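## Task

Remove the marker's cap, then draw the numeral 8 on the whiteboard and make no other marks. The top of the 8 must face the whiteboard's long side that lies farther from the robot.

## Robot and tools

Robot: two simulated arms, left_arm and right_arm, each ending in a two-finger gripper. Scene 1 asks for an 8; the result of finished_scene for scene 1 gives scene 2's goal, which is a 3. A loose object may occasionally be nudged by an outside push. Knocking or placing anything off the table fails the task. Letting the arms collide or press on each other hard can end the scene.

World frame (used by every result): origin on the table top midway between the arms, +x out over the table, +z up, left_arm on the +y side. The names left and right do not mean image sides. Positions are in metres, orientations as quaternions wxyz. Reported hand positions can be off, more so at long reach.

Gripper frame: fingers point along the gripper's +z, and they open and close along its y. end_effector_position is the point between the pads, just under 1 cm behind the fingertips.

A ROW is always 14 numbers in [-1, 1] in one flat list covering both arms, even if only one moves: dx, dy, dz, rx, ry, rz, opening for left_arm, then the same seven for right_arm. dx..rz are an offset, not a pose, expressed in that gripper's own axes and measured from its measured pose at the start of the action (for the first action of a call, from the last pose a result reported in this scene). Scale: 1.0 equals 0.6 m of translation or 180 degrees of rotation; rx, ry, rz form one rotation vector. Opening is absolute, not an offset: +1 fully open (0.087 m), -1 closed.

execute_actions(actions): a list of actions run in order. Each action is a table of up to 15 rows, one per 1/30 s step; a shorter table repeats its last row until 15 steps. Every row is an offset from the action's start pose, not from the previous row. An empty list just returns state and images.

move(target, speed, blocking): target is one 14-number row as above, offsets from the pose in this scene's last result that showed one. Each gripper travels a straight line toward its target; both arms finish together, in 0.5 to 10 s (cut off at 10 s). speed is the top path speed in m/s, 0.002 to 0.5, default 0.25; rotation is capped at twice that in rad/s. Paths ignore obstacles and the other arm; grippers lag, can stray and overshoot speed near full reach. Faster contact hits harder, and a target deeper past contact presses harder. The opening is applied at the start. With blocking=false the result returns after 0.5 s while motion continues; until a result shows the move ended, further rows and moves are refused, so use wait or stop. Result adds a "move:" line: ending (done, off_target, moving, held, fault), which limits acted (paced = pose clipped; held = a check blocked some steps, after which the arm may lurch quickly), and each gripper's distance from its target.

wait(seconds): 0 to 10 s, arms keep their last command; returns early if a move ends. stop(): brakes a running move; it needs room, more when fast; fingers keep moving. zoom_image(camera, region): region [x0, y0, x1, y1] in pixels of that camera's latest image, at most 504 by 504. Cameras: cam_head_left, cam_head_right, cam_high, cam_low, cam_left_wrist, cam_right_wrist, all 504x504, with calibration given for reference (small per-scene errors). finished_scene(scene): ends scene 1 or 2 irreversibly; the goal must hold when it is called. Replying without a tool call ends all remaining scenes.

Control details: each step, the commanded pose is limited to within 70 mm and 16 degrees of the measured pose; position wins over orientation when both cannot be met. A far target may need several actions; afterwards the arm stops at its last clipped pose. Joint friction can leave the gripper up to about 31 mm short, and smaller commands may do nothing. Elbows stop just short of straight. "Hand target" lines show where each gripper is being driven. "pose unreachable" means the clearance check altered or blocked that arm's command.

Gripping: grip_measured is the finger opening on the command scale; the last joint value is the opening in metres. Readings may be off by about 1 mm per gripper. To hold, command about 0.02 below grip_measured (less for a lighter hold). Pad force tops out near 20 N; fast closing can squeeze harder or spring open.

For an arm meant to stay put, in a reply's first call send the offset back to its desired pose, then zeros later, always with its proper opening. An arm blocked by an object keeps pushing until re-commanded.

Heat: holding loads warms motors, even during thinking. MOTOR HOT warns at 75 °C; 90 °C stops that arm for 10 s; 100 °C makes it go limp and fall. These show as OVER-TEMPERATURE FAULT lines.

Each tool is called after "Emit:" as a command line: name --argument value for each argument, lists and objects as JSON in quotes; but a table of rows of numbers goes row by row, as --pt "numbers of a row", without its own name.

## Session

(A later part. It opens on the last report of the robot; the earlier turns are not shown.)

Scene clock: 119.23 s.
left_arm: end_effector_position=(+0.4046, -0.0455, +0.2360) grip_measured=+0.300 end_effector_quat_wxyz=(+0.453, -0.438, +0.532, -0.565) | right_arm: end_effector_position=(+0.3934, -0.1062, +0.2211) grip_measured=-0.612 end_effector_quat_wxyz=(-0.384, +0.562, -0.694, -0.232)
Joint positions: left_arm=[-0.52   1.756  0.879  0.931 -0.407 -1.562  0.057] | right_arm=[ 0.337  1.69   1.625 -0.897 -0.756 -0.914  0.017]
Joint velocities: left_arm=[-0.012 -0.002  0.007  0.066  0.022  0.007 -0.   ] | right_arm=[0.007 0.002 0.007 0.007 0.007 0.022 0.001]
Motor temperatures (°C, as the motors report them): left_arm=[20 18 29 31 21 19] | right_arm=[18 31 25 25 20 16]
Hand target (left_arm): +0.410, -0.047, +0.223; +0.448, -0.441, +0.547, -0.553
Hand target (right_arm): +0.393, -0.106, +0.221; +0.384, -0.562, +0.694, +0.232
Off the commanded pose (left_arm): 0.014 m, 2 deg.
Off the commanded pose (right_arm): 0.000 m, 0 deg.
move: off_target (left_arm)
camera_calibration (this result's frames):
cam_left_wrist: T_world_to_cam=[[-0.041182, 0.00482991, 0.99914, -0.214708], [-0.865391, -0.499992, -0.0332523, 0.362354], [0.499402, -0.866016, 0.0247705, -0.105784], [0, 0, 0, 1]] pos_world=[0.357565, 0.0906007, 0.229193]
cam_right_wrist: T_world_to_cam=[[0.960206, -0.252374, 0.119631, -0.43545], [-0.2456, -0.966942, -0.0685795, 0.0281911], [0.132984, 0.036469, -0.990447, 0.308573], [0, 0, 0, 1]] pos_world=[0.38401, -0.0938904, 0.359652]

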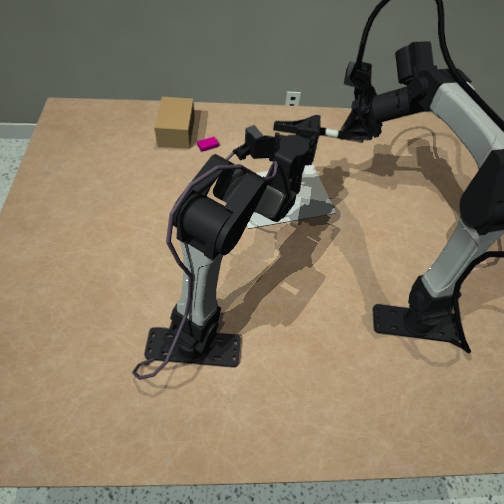

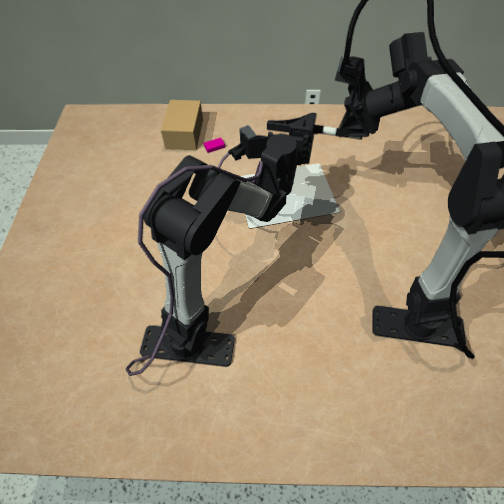

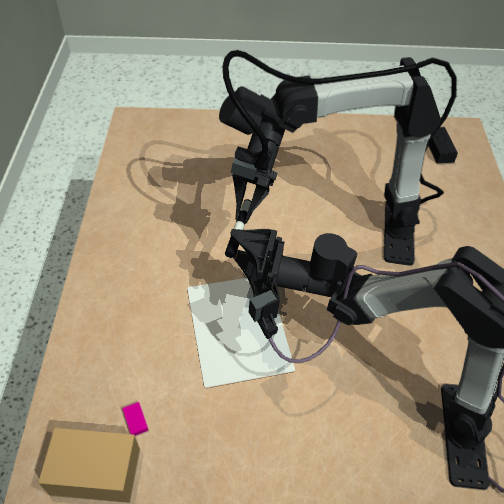

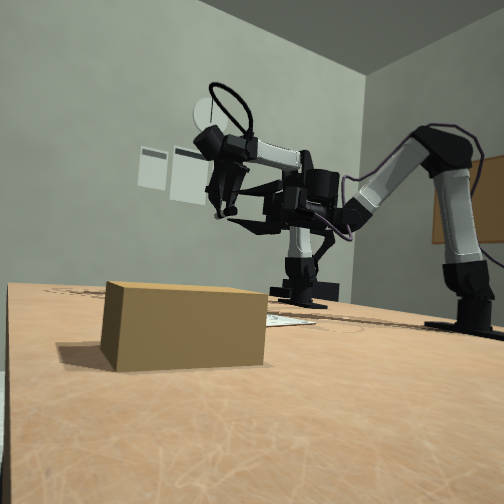

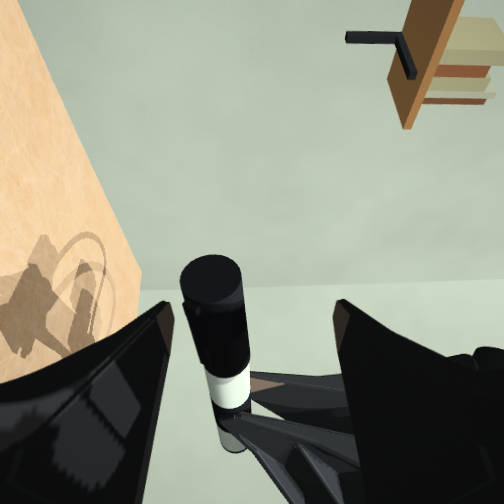

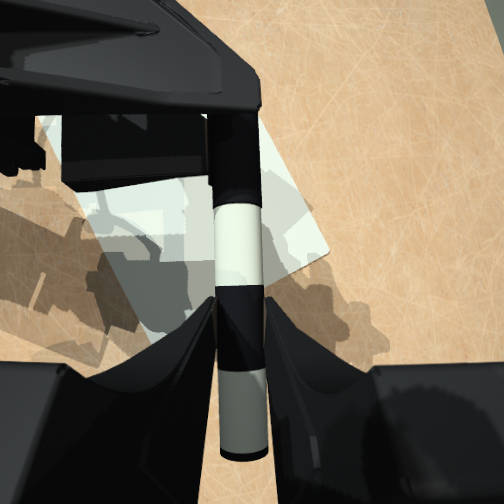

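Emit:
move --target '[0,0.04,0.018,0,0,0,0.3,0,0,0,0,0,0,-0.65]' --speed 0.04

Scene clock: 123.63 s.
left_arm: end_effector_position=(+0.4107, -0.0500, +0.2154) grip_measured=+0.300 end_effector_quat_wxyz=(+0.452, -0.438, +0.535, -0.563) | right_arm: end_effector_position=(+0.3934, -0.1062, +0.2211) grip_measured=-0.612 end_effector_quat_wxyz=(-0.384, +0.562, -0.694, -0.232)
Joint positions: left_arm=[-0.52   1.831  0.879  1.    -0.406 -1.562  0.057] | right_arm=[ 0.337  1.69   1.625 -0.897 -0.756 -0.914  0.017]
Joint velocities: left_arm=[-0.022 -0.007 -0.007  0.037  0.051  0.022  0.   ] | right_arm=[ 0.002 -0.007 -0.012 -0.051 -0.037  0.022 -0.001]
Motor temperatures (°C, as the motors report them): left_arm=[20 19 29 30 21 19] | right_arm=[18 31 25 25 20 16]
Hand target (left_arm): +0.416, -0.048, +0.213; +0.453, -0.438, +0.533, -0.565
Hand target (right_arm): +0.393, -0.106, +0.221; +0.384, -0.562, +0.694, +0.232
Off the commanded pose (left_arm): 0.006 m, 0 deg.
Off the commanded pose (right_arm): 0.000 m, 0 deg.
move: done
camera_calibration (this result's frames):
cam_left_wrist: T_world_to_cam=[[-0.0362167, 0.00131427, 0.999343, -0.196065], [-0.865931, -0.499219, -0.0307252, 0.364475], [0.498851, -0.866475, 0.0192181, -0.110884], [0, 0, 0, 1]] pos_world=[0.363824, 0.0861322, 0.209266]
cam_right_wrist: T_world_to_cam=[[0.960206, -0.252374, 0.119631, -0.43545], [-0.2456, -0.966942, -0.0685795, 0.0281911], [0.132984, 0.036469, -0.990447, 0.308573], [0, 0, 0, 1]] pos_world=[0.38401, -0.0938904, 0.359652]

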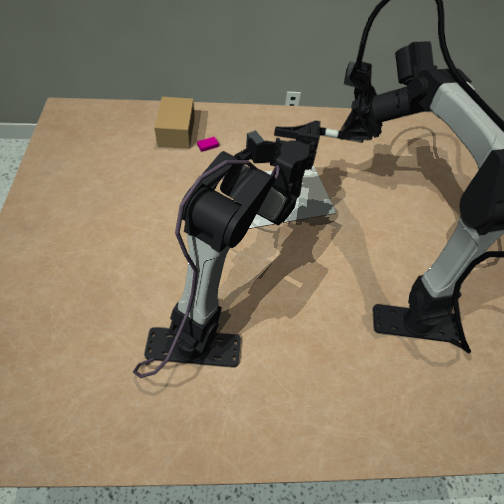

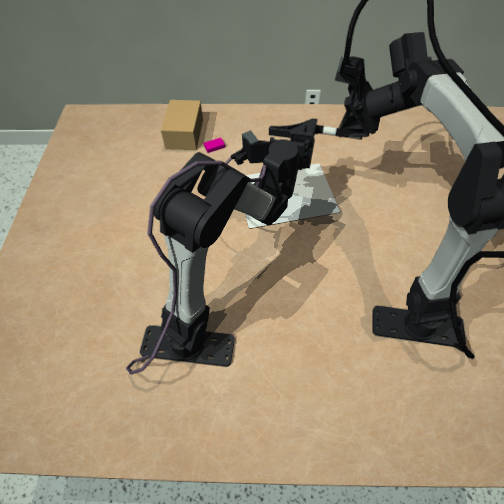

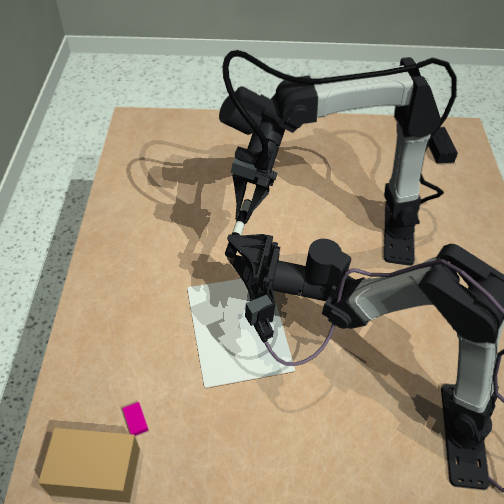

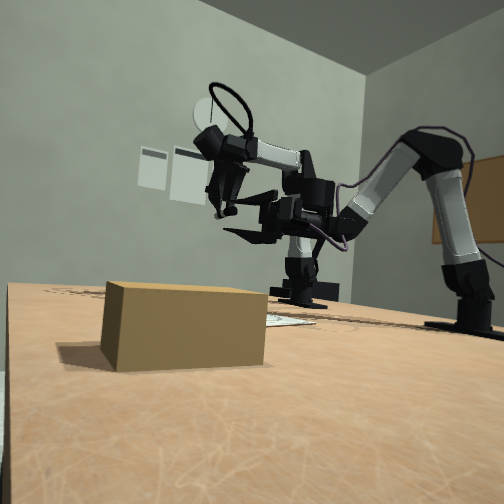

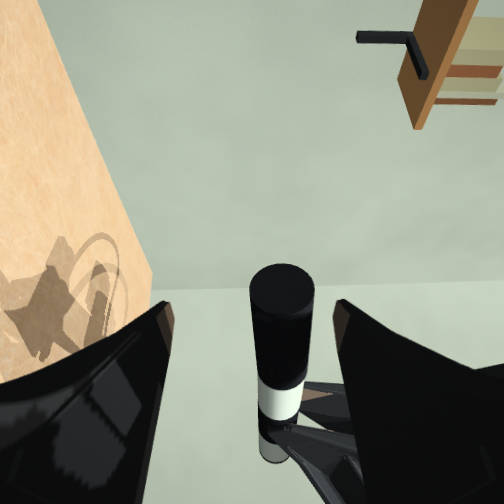

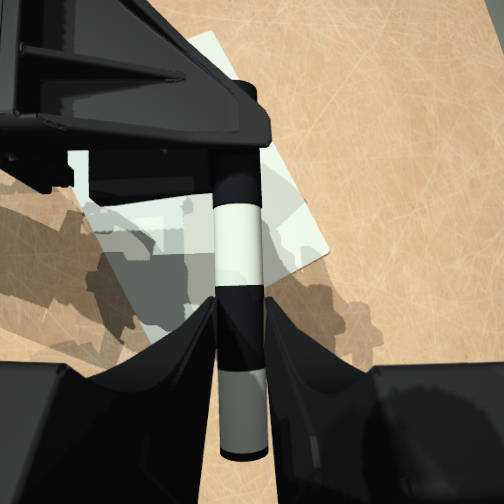

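Emit:
execute_actions --actions '[[[0,-0.012,0.005,0,0,0,0,0,0,0,0,0,0,-0.65]]]'

Scene clock: 128.70 s.
left_arm: end_effector_position=(+0.4108, -0.0500, +0.2148) grip_measured=+0.000 end_effector_quat_wxyz=(+0.452, -0.439, +0.536, -0.562) | right_arm: end_effector_position=(+0.3934, -0.1062, +0.2211) grip_measured=-0.612 end_effector_quat_wxyz=(-0.384, +0.562, -0.694, -0.232)
Joint positions: left_arm=[-0.52   1.831  0.879  0.997 -0.406 -1.562  0.044] | right_arm=[ 0.337  1.69   1.625 -0.897 -0.756 -0.914  0.017]
Joint velocities: left_arm=[ 0.007 -0.022 -0.007  0.037 -0.022 -0.007 -0.001] | right_arm=[ 0.017 -0.002 -0.002  0.037  0.022 -0.051 -0.002]
Motor temperatures (°C, as the motors report them): left_arm=[20 20 29 31 21 19] | right_arm=[18 31 25 25 20 16]
Hand target (left_arm): +0.413, -0.050, +0.223; +0.453, -0.438, +0.534, -0.563
Hand target (right_arm): +0.393, -0.106, +0.221; +0.384, -0.562, +0.694, +0.232
Off the commanded pose (left_arm): 0.008 m, 0 deg.
Off the commanded pose (right_arm): 0.000 m, 0 deg.
camera_calibration (this result's frames):
cam_left_wrist: T_world_to_cam=[[-0.034347, -0.0000035029, 0.99941, -0.196338], [-0.865987, -0.499179, -0.0297634, 0.364287], [0.498885, -0.866499, 0.0171423, -0.110466], [0, 0, 0, 1]] pos_world=[0.363834, 0.0861252, 0.208958]
cam_right_wrist: T_world_to_cam=[[0.960206, -0.252374, 0.119631, -0.43545], [-0.2456, -0.966942, -0.0685795, 0.0281911], [0.132984, 0.036469, -0.990447, 0.308573], [0, 0, 0, 1]] pos_world=[0.38401, -0.0938904, 0.359652]

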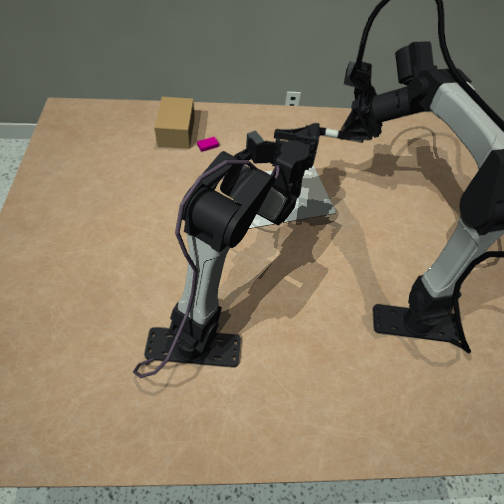

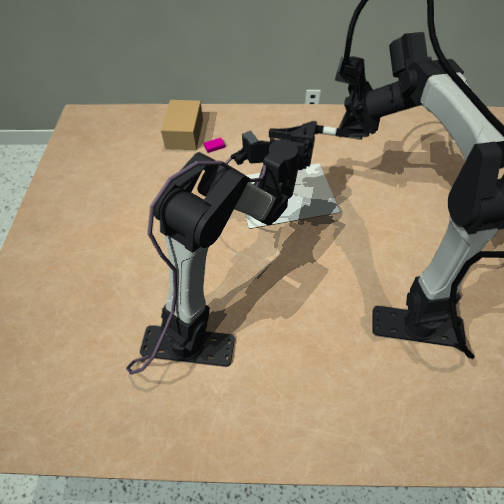

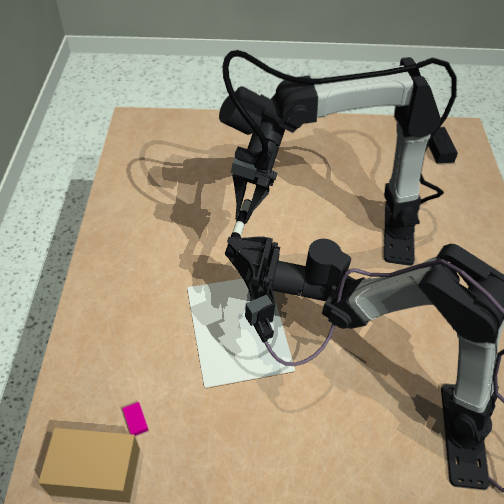

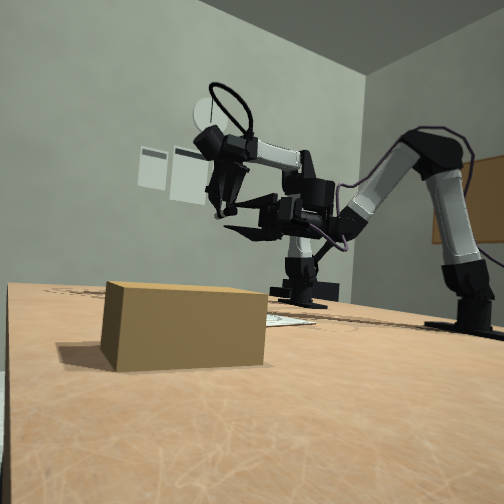

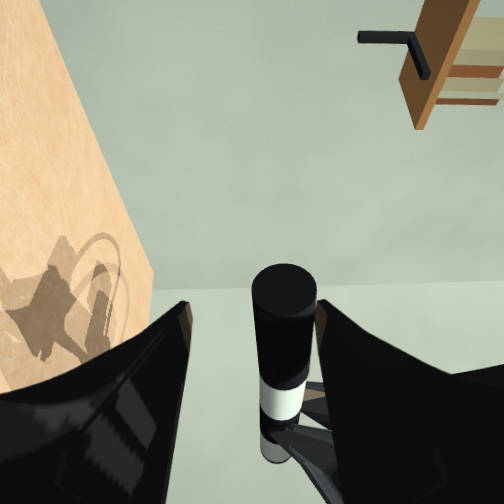

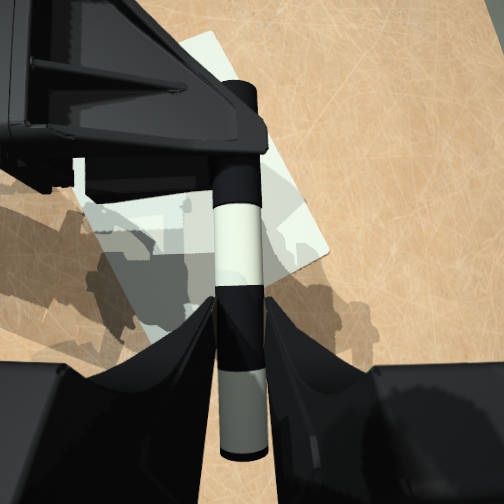

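Emit:
execute_actions --actions '[[[0,-0.017,0,0.017,0,0.007,0,0,0,0,0,0,0,-0.65]]]'

Scene clock: 132.50 s.
left_arm: end_effector_position=(+0.4101, -0.0495, +0.2267) grip_measured=+0.000 end_effector_quat_wxyz=(+0.467, -0.424, +0.524, -0.572) | right_arm: end_effector_position=(+0.3934, -0.1062, +0.2211) grip_measured=-0.612 end_effector_quat_wxyz=(-0.384, +0.562, -0.694, -0.232)
Joint positions: left_arm=[-0.52   1.831  0.879  1.051 -0.406 -1.526  0.044] | right_arm=[ 0.337  1.69   1.625 -0.897 -0.756 -0.914  0.017]
Joint velocities: left_arm=[-0.007 -0.007  0.002  0.007 -0.022 -0.007  0.   ] | right_arm=[ 0.007 -0.017 -0.012  0.007 -0.051 -0.037  0.001]
Motor temperatures (°C, as the motors report them): left_arm=[20 21 29 31 21 19] | right_arm=[18 31 25 25 20 16]
Hand target (left_arm): +0.410, -0.050, +0.225; +0.470, -0.421, +0.525, -0.571
Hand target (right_arm): +0.393, -0.106, +0.221; +0.384, -0.562, +0.694, +0.232
Off the commanded pose (left_arm): 0.002 m, 1 deg.
Off the commanded pose (right_arm): 0.000 m, 0 deg.
camera_calibration (this result's frames):
cam_left_wrist: T_world_to_cam=[[-0.0851632, -0.00401907, 0.996359, -0.186955], [-0.862129, -0.501, -0.0757109, 0.373078], [0.49948, -0.865438, 0.0392018, -0.115108], [0, 0, 0, 1]] pos_world=[0.363214, 0.0865416, 0.219032]
cam_right_wrist: T_world_to_cam=[[0.960206, -0.252374, 0.119631, -0.43545], [-0.2456, -0.966942, -0.0685795, 0.0281911], [0.132984, 0.036469, -0.990447, 0.308573], [0, 0, 0, 1]] pos_world=[0.38401, -0.0938904, 0.359652]

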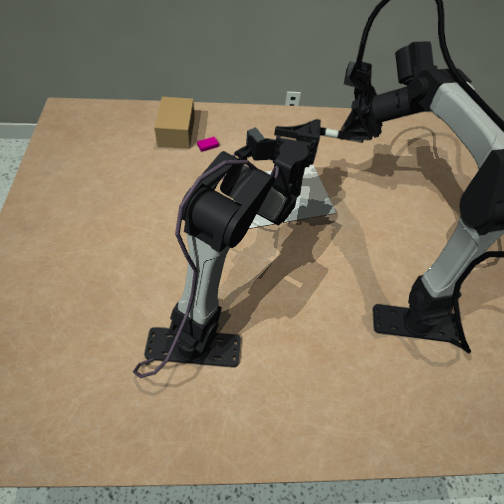

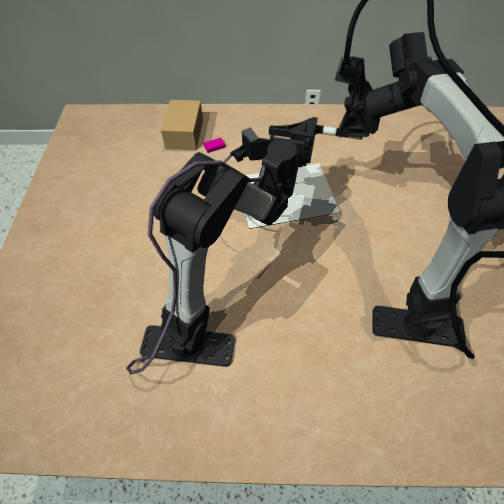

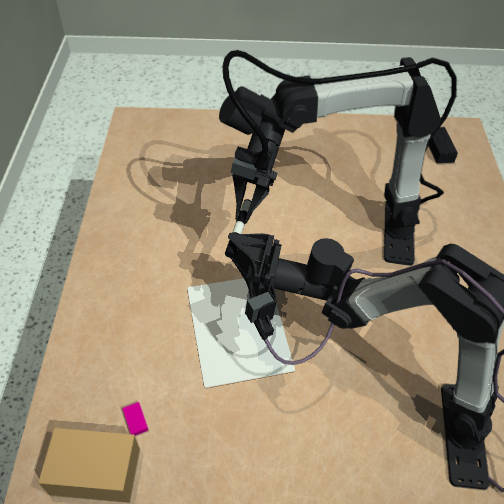

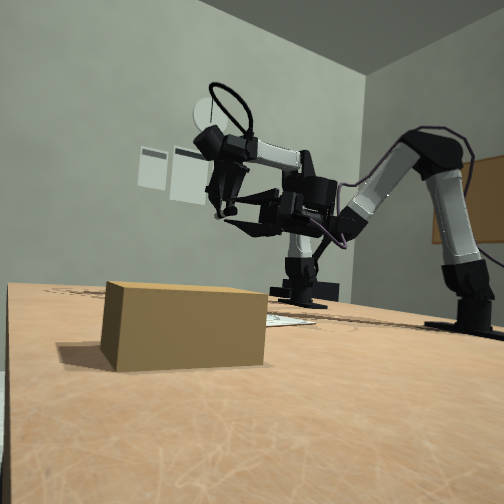

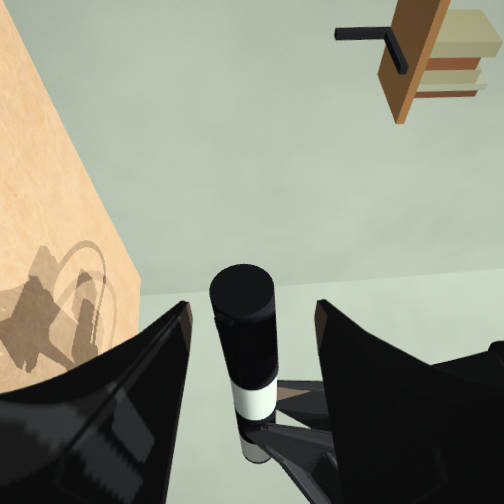

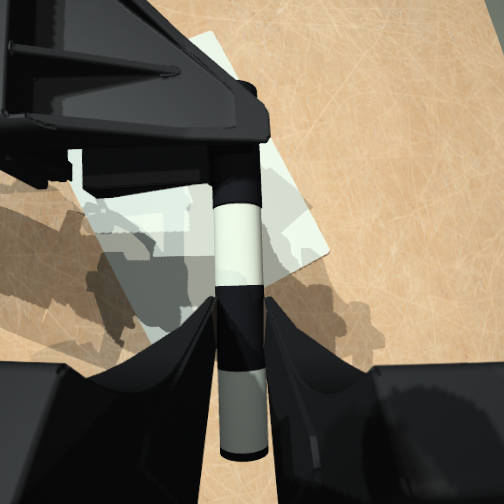

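Emit:
execute_actions --actions '[[[0,0.006,0,-0.006,0,-0.012,-0.4,0,0,0,0,0,0,-0.65]],[[0,0,0,0,0,0,-0.45,0,0,0,0,0,0,-0.65],[0,0,0,0,0,0,-0.48,0,0,0,0,0,0,-0.65],[0,0,0,0,0,0,-0.51,0,0,0,0,0,0,-0.65],[0,0,0,0,0,0,-0.54,0,0,0,0,0,0,-0.65],[0,0,0,0,0,0,-0.56,0,0,0,0,0,0,-0.65],[0,0,0,0,0,0,-0.58,0,0,0,0,0,0,-0.65],[0,0,0,0,0,0,-0.6,0,0,0,0,0,0,-0.65],[0,0,0,0,0,0,-0.62,0,0,0,0,0,0,-0.65]]]'

Scene clock: 142.57 s.
left_arm: end_effector_position=(+0.4100, -0.0493, +0.2286) grip_measured=-0.578 end_effector_quat_wxyz=(+0.457, -0.433, +0.516, -0.580) | right_arm: end_effector_position=(+0.3934, -0.1062, +0.2211) grip_measured=-0.612 end_effector_quat_wxyz=(-0.384, +0.562, -0.694, -0.232)
Joint positions: left_arm=[-0.52   1.831  0.879  1.052 -0.407 -1.562  0.018] | right_arm=[ 0.337  1.69   1.625 -0.897 -0.756 -0.914  0.017]
Joint velocities: left_arm=[-0.017 -0.012 -0.002 -0.007  0.007 -0.051  0.   ] | right_arm=[-0.007  0.017 -0.012  0.095  0.037 -0.037 -0.   ]
Motor temperatures (°C, as the motors report them): left_arm=[20 22 29 31 21 19] | right_arm=[18 31 25 25 20 16]
Hand target (left_arm): +0.410, -0.049, +0.229; +0.457, -0.433, +0.516, -0.581
Hand target (right_arm): +0.393, -0.106, +0.221; +0.384, -0.562, +0.694, +0.232
Off the commanded pose (left_arm): 0.000 m, 0 deg.
Off the commanded pose (right_arm): 0.000 m, 0 deg.
camera_calibration (this result's frames):
cam_left_wrist: T_world_to_cam=[[-0.0791444, 0.0315859, 0.996363, -0.18952], [-0.863756, -0.501145, -0.0527241, 0.368633], [0.497657, -0.864787, 0.0669453, -0.120528], [0, 0, 0, 1]] pos_world=[0.363391, 0.086494, 0.216335]
cam_right_wrist: T_world_to_cam=[[0.960206, -0.252374, 0.119631, -0.43545], [-0.2456, -0.966942, -0.0685795, 0.0281911], [0.132984, 0.036469, -0.990447, 0.308573], [0, 0, 0, 1]] pos_world=[0.38401, -0.0938904, 0.359652]

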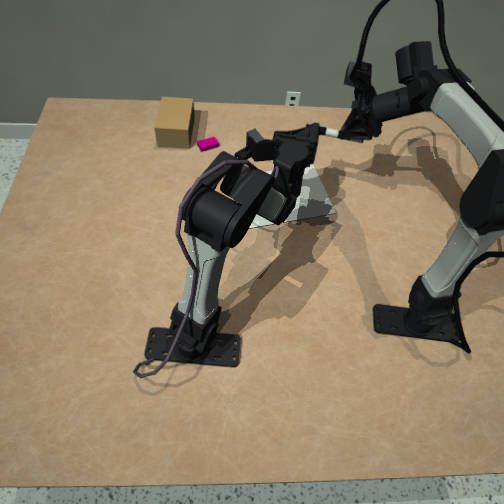

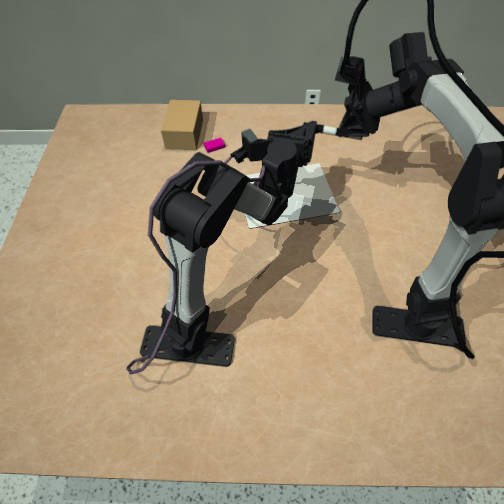

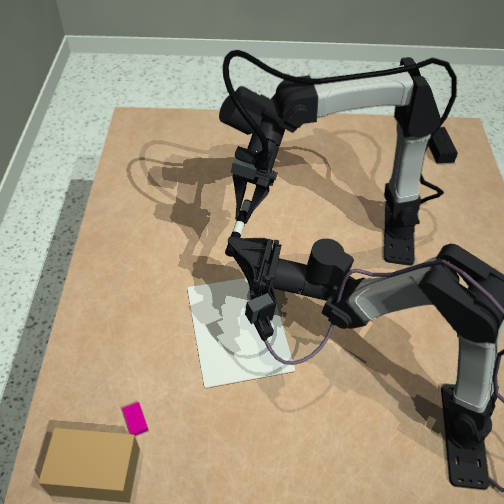

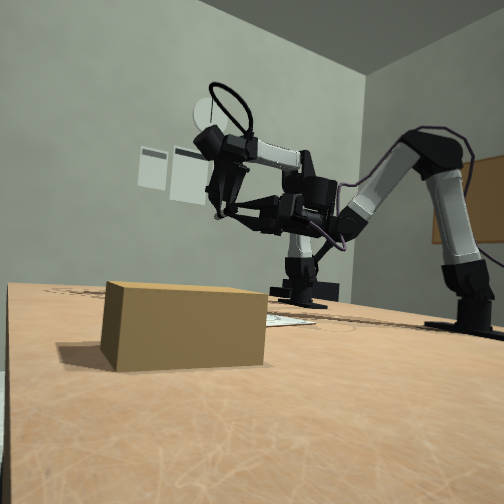

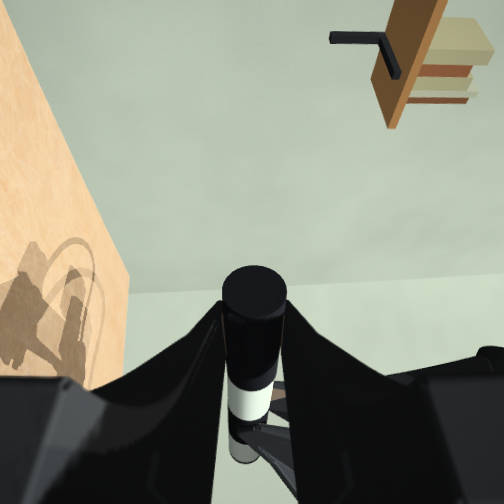

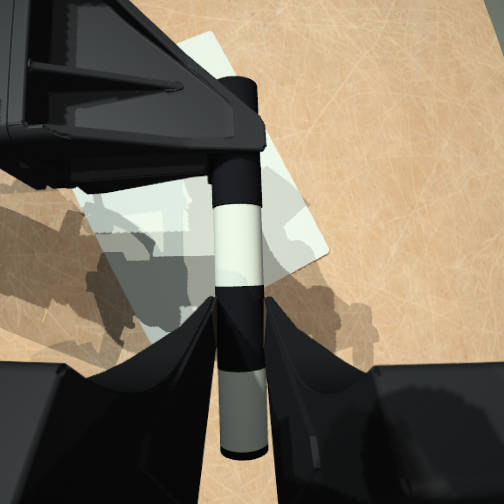

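Regrasp with the right hand aligned to the marker.

Emit:
execute_actions --actions '[[[0,0,0,0,0,0,-0.62,0,0,0,0,0,0,0.1]]]'

Emit:
move --target '[0,0,0,0,0,0,-0.62,0,0,0,0,-0.2,0,0.1]' --speed 0.15

Scene clock: 146.87 s.
left_arm: end_effector_position=(+0.4100, -0.0493, +0.2286) grip_measured=-0.578 end_effector_quat_wxyz=(+0.457, -0.433, +0.516, -0.580) | right_arm: end_effector_position=(+0.3934, -0.1062, +0.2211) grip_measured=+0.100 end_effector_quat_wxyz=(-0.384, +0.562, -0.694, -0.232)
Joint positions: left_arm=[-0.52   1.831  0.879  1.052 -0.407 -1.562  0.018] | right_arm=[ 0.337  1.69   1.625 -0.897 -0.756 -0.914  0.048]
Joint velocities: left_arm=[-0.012 -0.002  0.002  0.007  0.022 -0.037  0.001] | right_arm=[-0.007 -0.007 -0.012 -0.007  0.081  0.037  0.   ]
Motor temperatures (°C, as the motors report them): left_arm=[20 23 29 31 21 19] | right_arm=[18 31 25 25 20 16]
Hand target (left_arm): +0.410, -0.049, +0.229; +0.457, -0.433, +0.516, -0.580
Hand target (right_arm): +0.393, -0.106, +0.221; +0.384, -0.562, +0.694, +0.232
Off the commanded pose (left_arm): 0.000 m, 0 deg.
Off the commanded pose (right_arm): 0.000 m, 0 deg.
camera_calibration (this result's frames):
cam_left_wrist: T_world_to_cam=[[-0.0791444, 0.0315859, 0.996363, -0.18952], [-0.863756, -0.501145, -0.0527241, 0.368633], [0.497657, -0.864787, 0.0669453, -0.120528], [0, 0, 0, 1]] pos_world=[0.363391, 0.086494, 0.216335]
cam_right_wrist: T_world_to_cam=[[0.960206, -0.252374, 0.119631, -0.43545], [-0.2456, -0.966942, -0.0685795, 0.0281911], [0.132984, 0.036469, -0.990447, 0.308573], [0, 0, 0, 1]] pos_world=[0.38401, -0.0938904, 0.359652]

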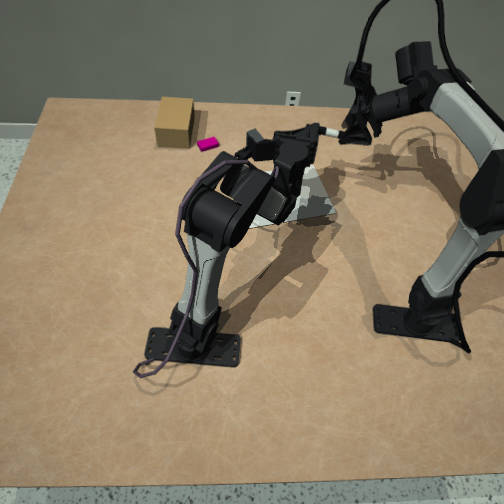

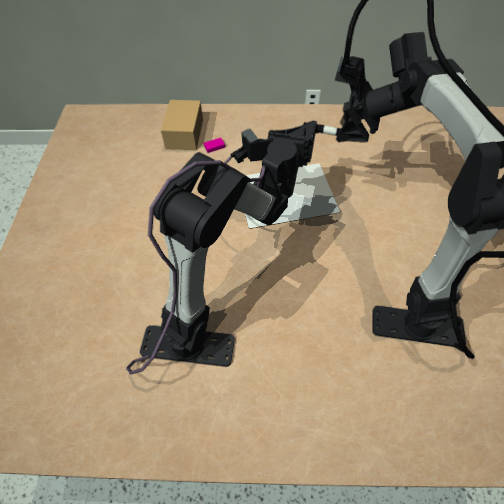

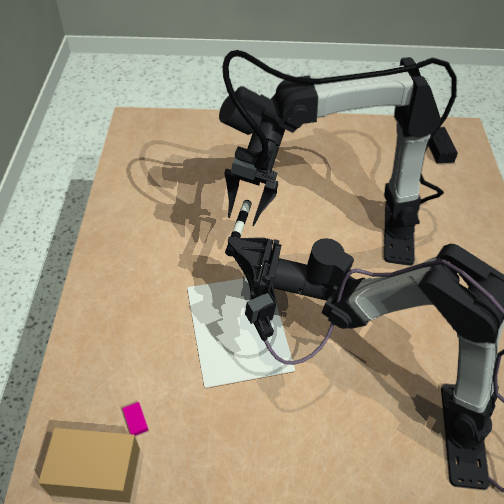

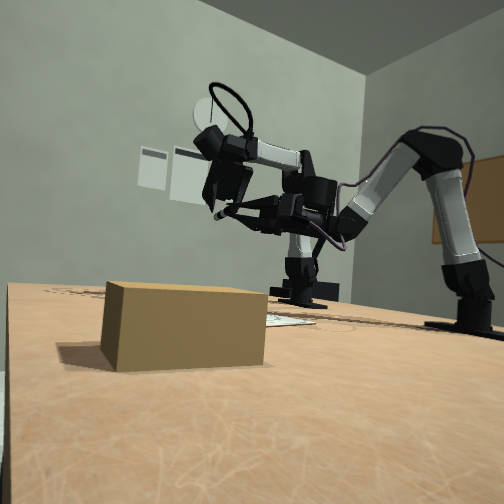

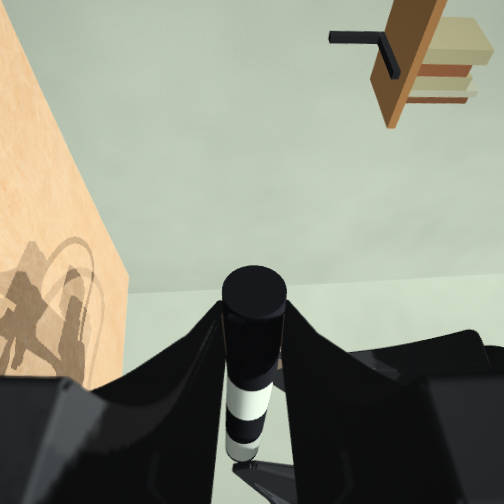

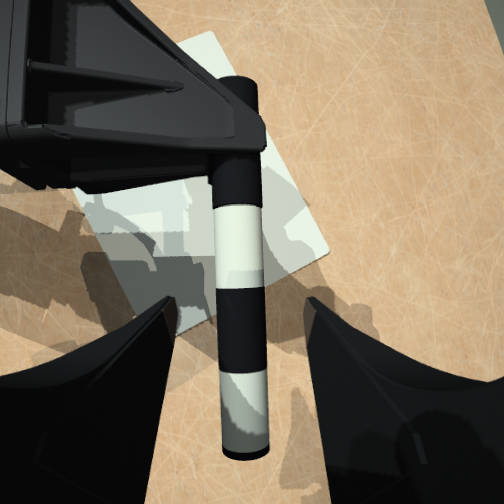

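Scene clock: 149.97 s.
left_arm: end_effector_position=(+0.4100, -0.0493, +0.2286) grip_measured=-0.578 end_effector_quat_wxyz=(+0.457, -0.433, +0.516, -0.580) | right_arm: end_effector_position=(+0.3962, -0.1011, +0.2402) grip_measured=+0.100 end_effector_quat_wxyz=(+0.592, -0.471, +0.524, +0.390)
Joint positions: left_arm=[-0.52   1.831  0.879  1.052 -0.407 -1.562  0.018] | right_arm=[ 0.173  1.596  0.953  0.666 -1.28  -0.128  0.048]
Joint velocities: left_arm=[ 0.012 -0.012 -0.012  0.051  0.007 -0.11   0.   ] | right_arm=[-0.007 -0.017 -0.017  0.007 -0.007 -0.007  0.   ]
Motor temperatures (°C, as the motors report them): left_arm=[20 23 29 31 21 19] | right_arm=[18 31 25 25 20 16]
Hand target (left_arm): +0.410, -0.049, +0.229; +0.457, -0.433, +0.516, -0.580
Hand target (right_arm): +0.396, -0.105, +0.222; +0.581, -0.460, +0.540, +0.401
Off the commanded pose (left_arm): 0.000 m, 0 deg.
Off the commanded pose (right_arm): 0.020 m, 3 deg.
move: off_target (right_arm)
camera_calibration (this result's frames):
cam_left_wrist: T_world_to_cam=[[-0.0791444, 0.0315859, 0.996363, -0.18952], [-0.863756, -0.501145, -0.0527241, 0.368633], [0.497657, -0.864787, 0.0669453, -0.120528], [0, 0, 0, 1]] pos_world=[0.363391, 0.086494, 0.216335]
cam_right_wrist: T_world_to_cam=[[0.954348, -0.251044, 0.161851, -0.446899], [-0.0879309, -0.753974, -0.650993, 0.134057], [0.28546, 0.607042, -0.741628, 0.264491], [0, 0, 0, 1]] pos_world=[0.362784, -0.171673, 0.355755]

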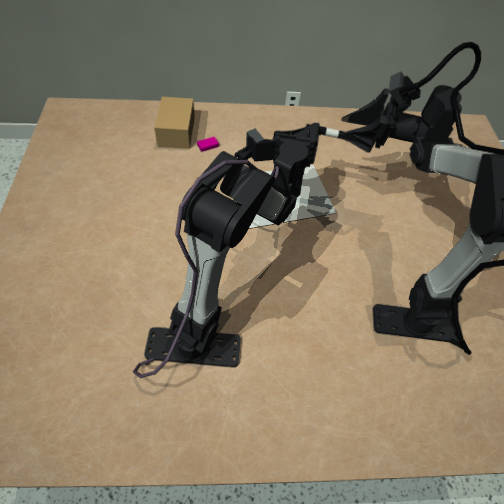

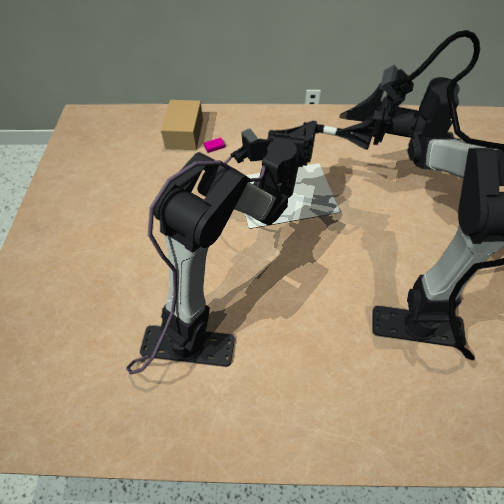

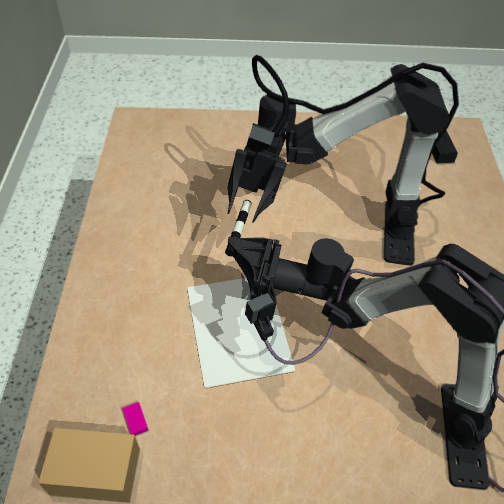

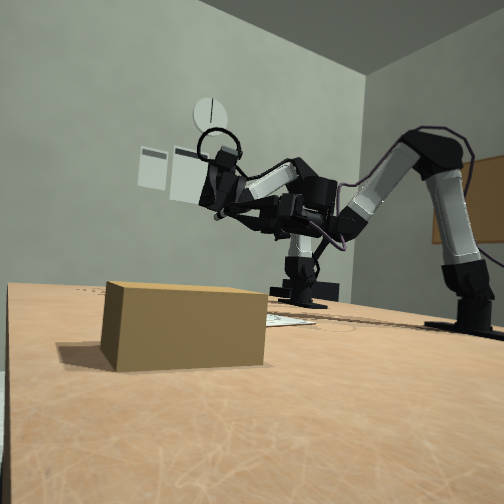

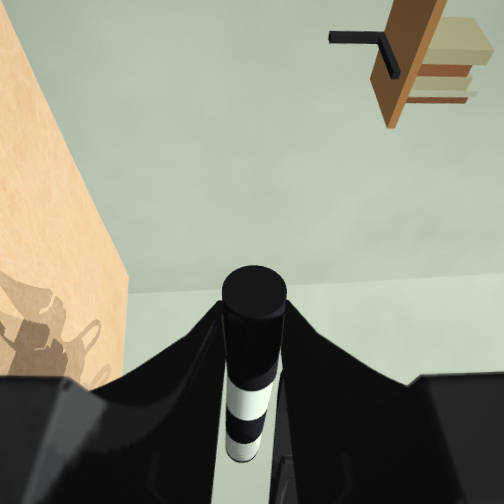

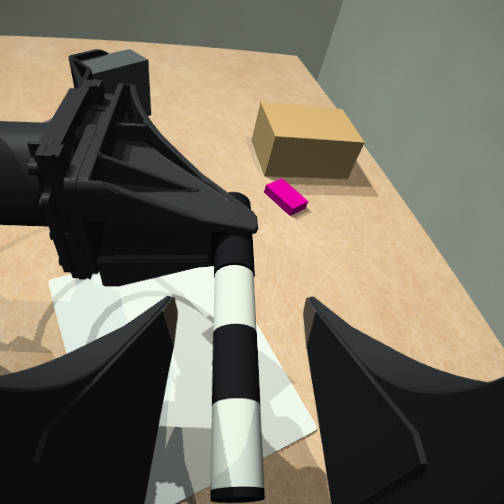

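Emit:
move --target '[0,0,0,0,0,0,-0.62,0.062,0.012,0,0,-0.015,0,0.1]' --speed 0.04

Scene clock: 154.73 s.
left_arm: end_effector_position=(+0.4100, -0.0493, +0.2286) grip_measured=-0.578 end_effector_quat_wxyz=(+0.457, -0.433, +0.516, -0.580) | right_arm: end_effector_position=(+0.3985, -0.0992, +0.2214) grip_measured=+0.100 end_effector_quat_wxyz=(+0.618, -0.471, +0.495, +0.389)
Joint positions: left_arm=[-0.52   1.831  0.879  1.052 -0.407 -1.562  0.018] | right_arm=[ 0.173  1.699  0.859  1.076 -1.28   0.028  0.048]
Joint velocities: left_arm=[-0.012  0.012 -0.002 -0.037 -0.051  0.022 -0.   ] | right_arm=[-0.002  0.012 -0.007  0.007  0.022  0.051  0.   ]
Motor temperatures (°C, as the motors report them): left_arm=[20 24 29 32 21 19] | right_arm=[18 31 25 25 20 16]
Hand target (left_arm): +0.410, -0.049, +0.229; +0.457, -0.433, +0.516, -0.580
Hand target (right_arm): +0.396, -0.100, +0.203; +0.605, -0.462, +0.510, +0.402
Off the commanded pose (left_arm): 0.000 m, 0 deg.
Off the commanded pose (right_arm): 0.019 m, 3 deg.
move: off_target (right_arm)
camera_calibration (this result's frames):
cam_left_wrist: T_world_to_cam=[[-0.0791444, 0.0315859, 0.996363, -0.18952], [-0.863756, -0.501145, -0.0527241, 0.368633], [0.497657, -0.864787, 0.0669453, -0.120528], [0, 0, 0, 1]] pos_world=[0.363391, 0.086494, 0.216335]
cam_right_wrist: T_world_to_cam=[[0.944279, -0.254192, 0.209103, -0.452318], [-0.0419664, -0.723082, -0.689486, 0.116735], [0.326461, 0.642291, -0.693459, 0.225181], [0, 0, 0, 1]] pos_world=[0.358501, -0.175199, 0.331222]

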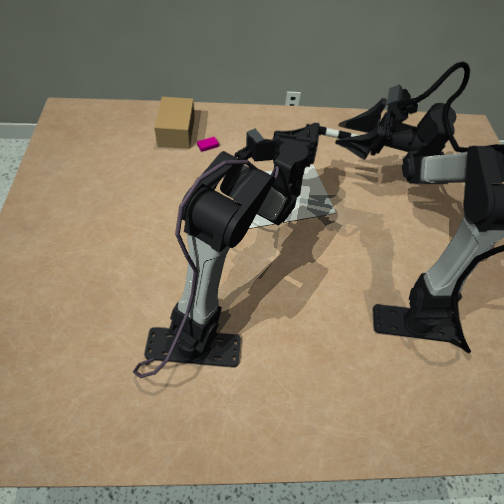

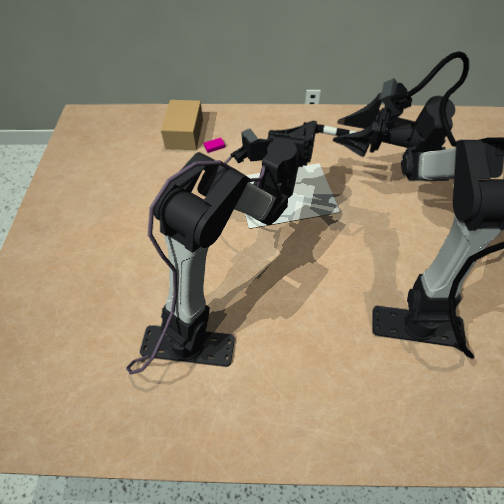

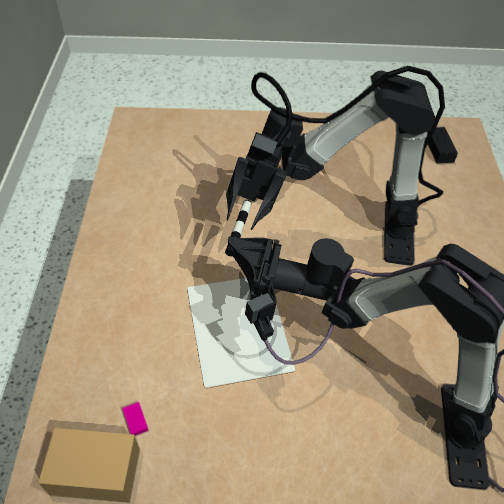

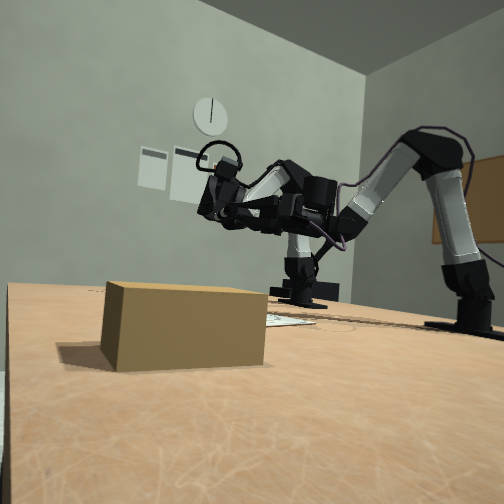

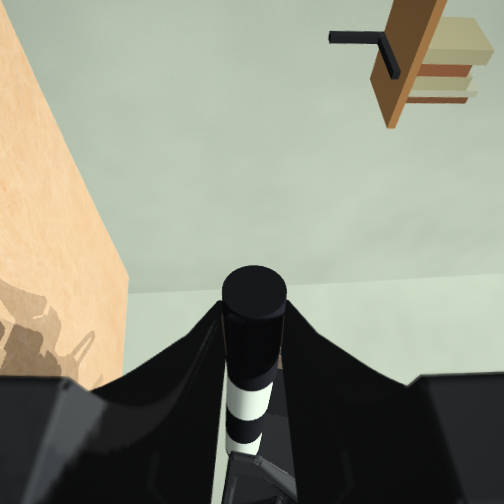

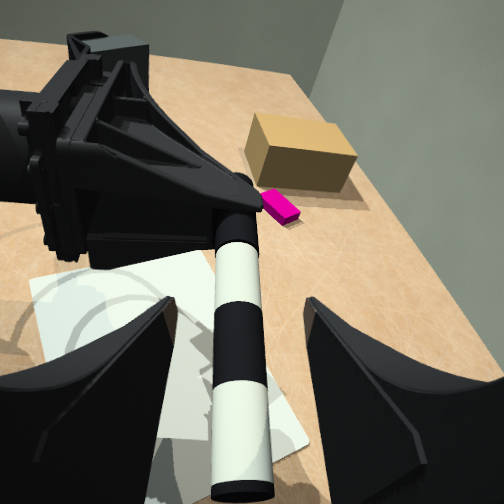

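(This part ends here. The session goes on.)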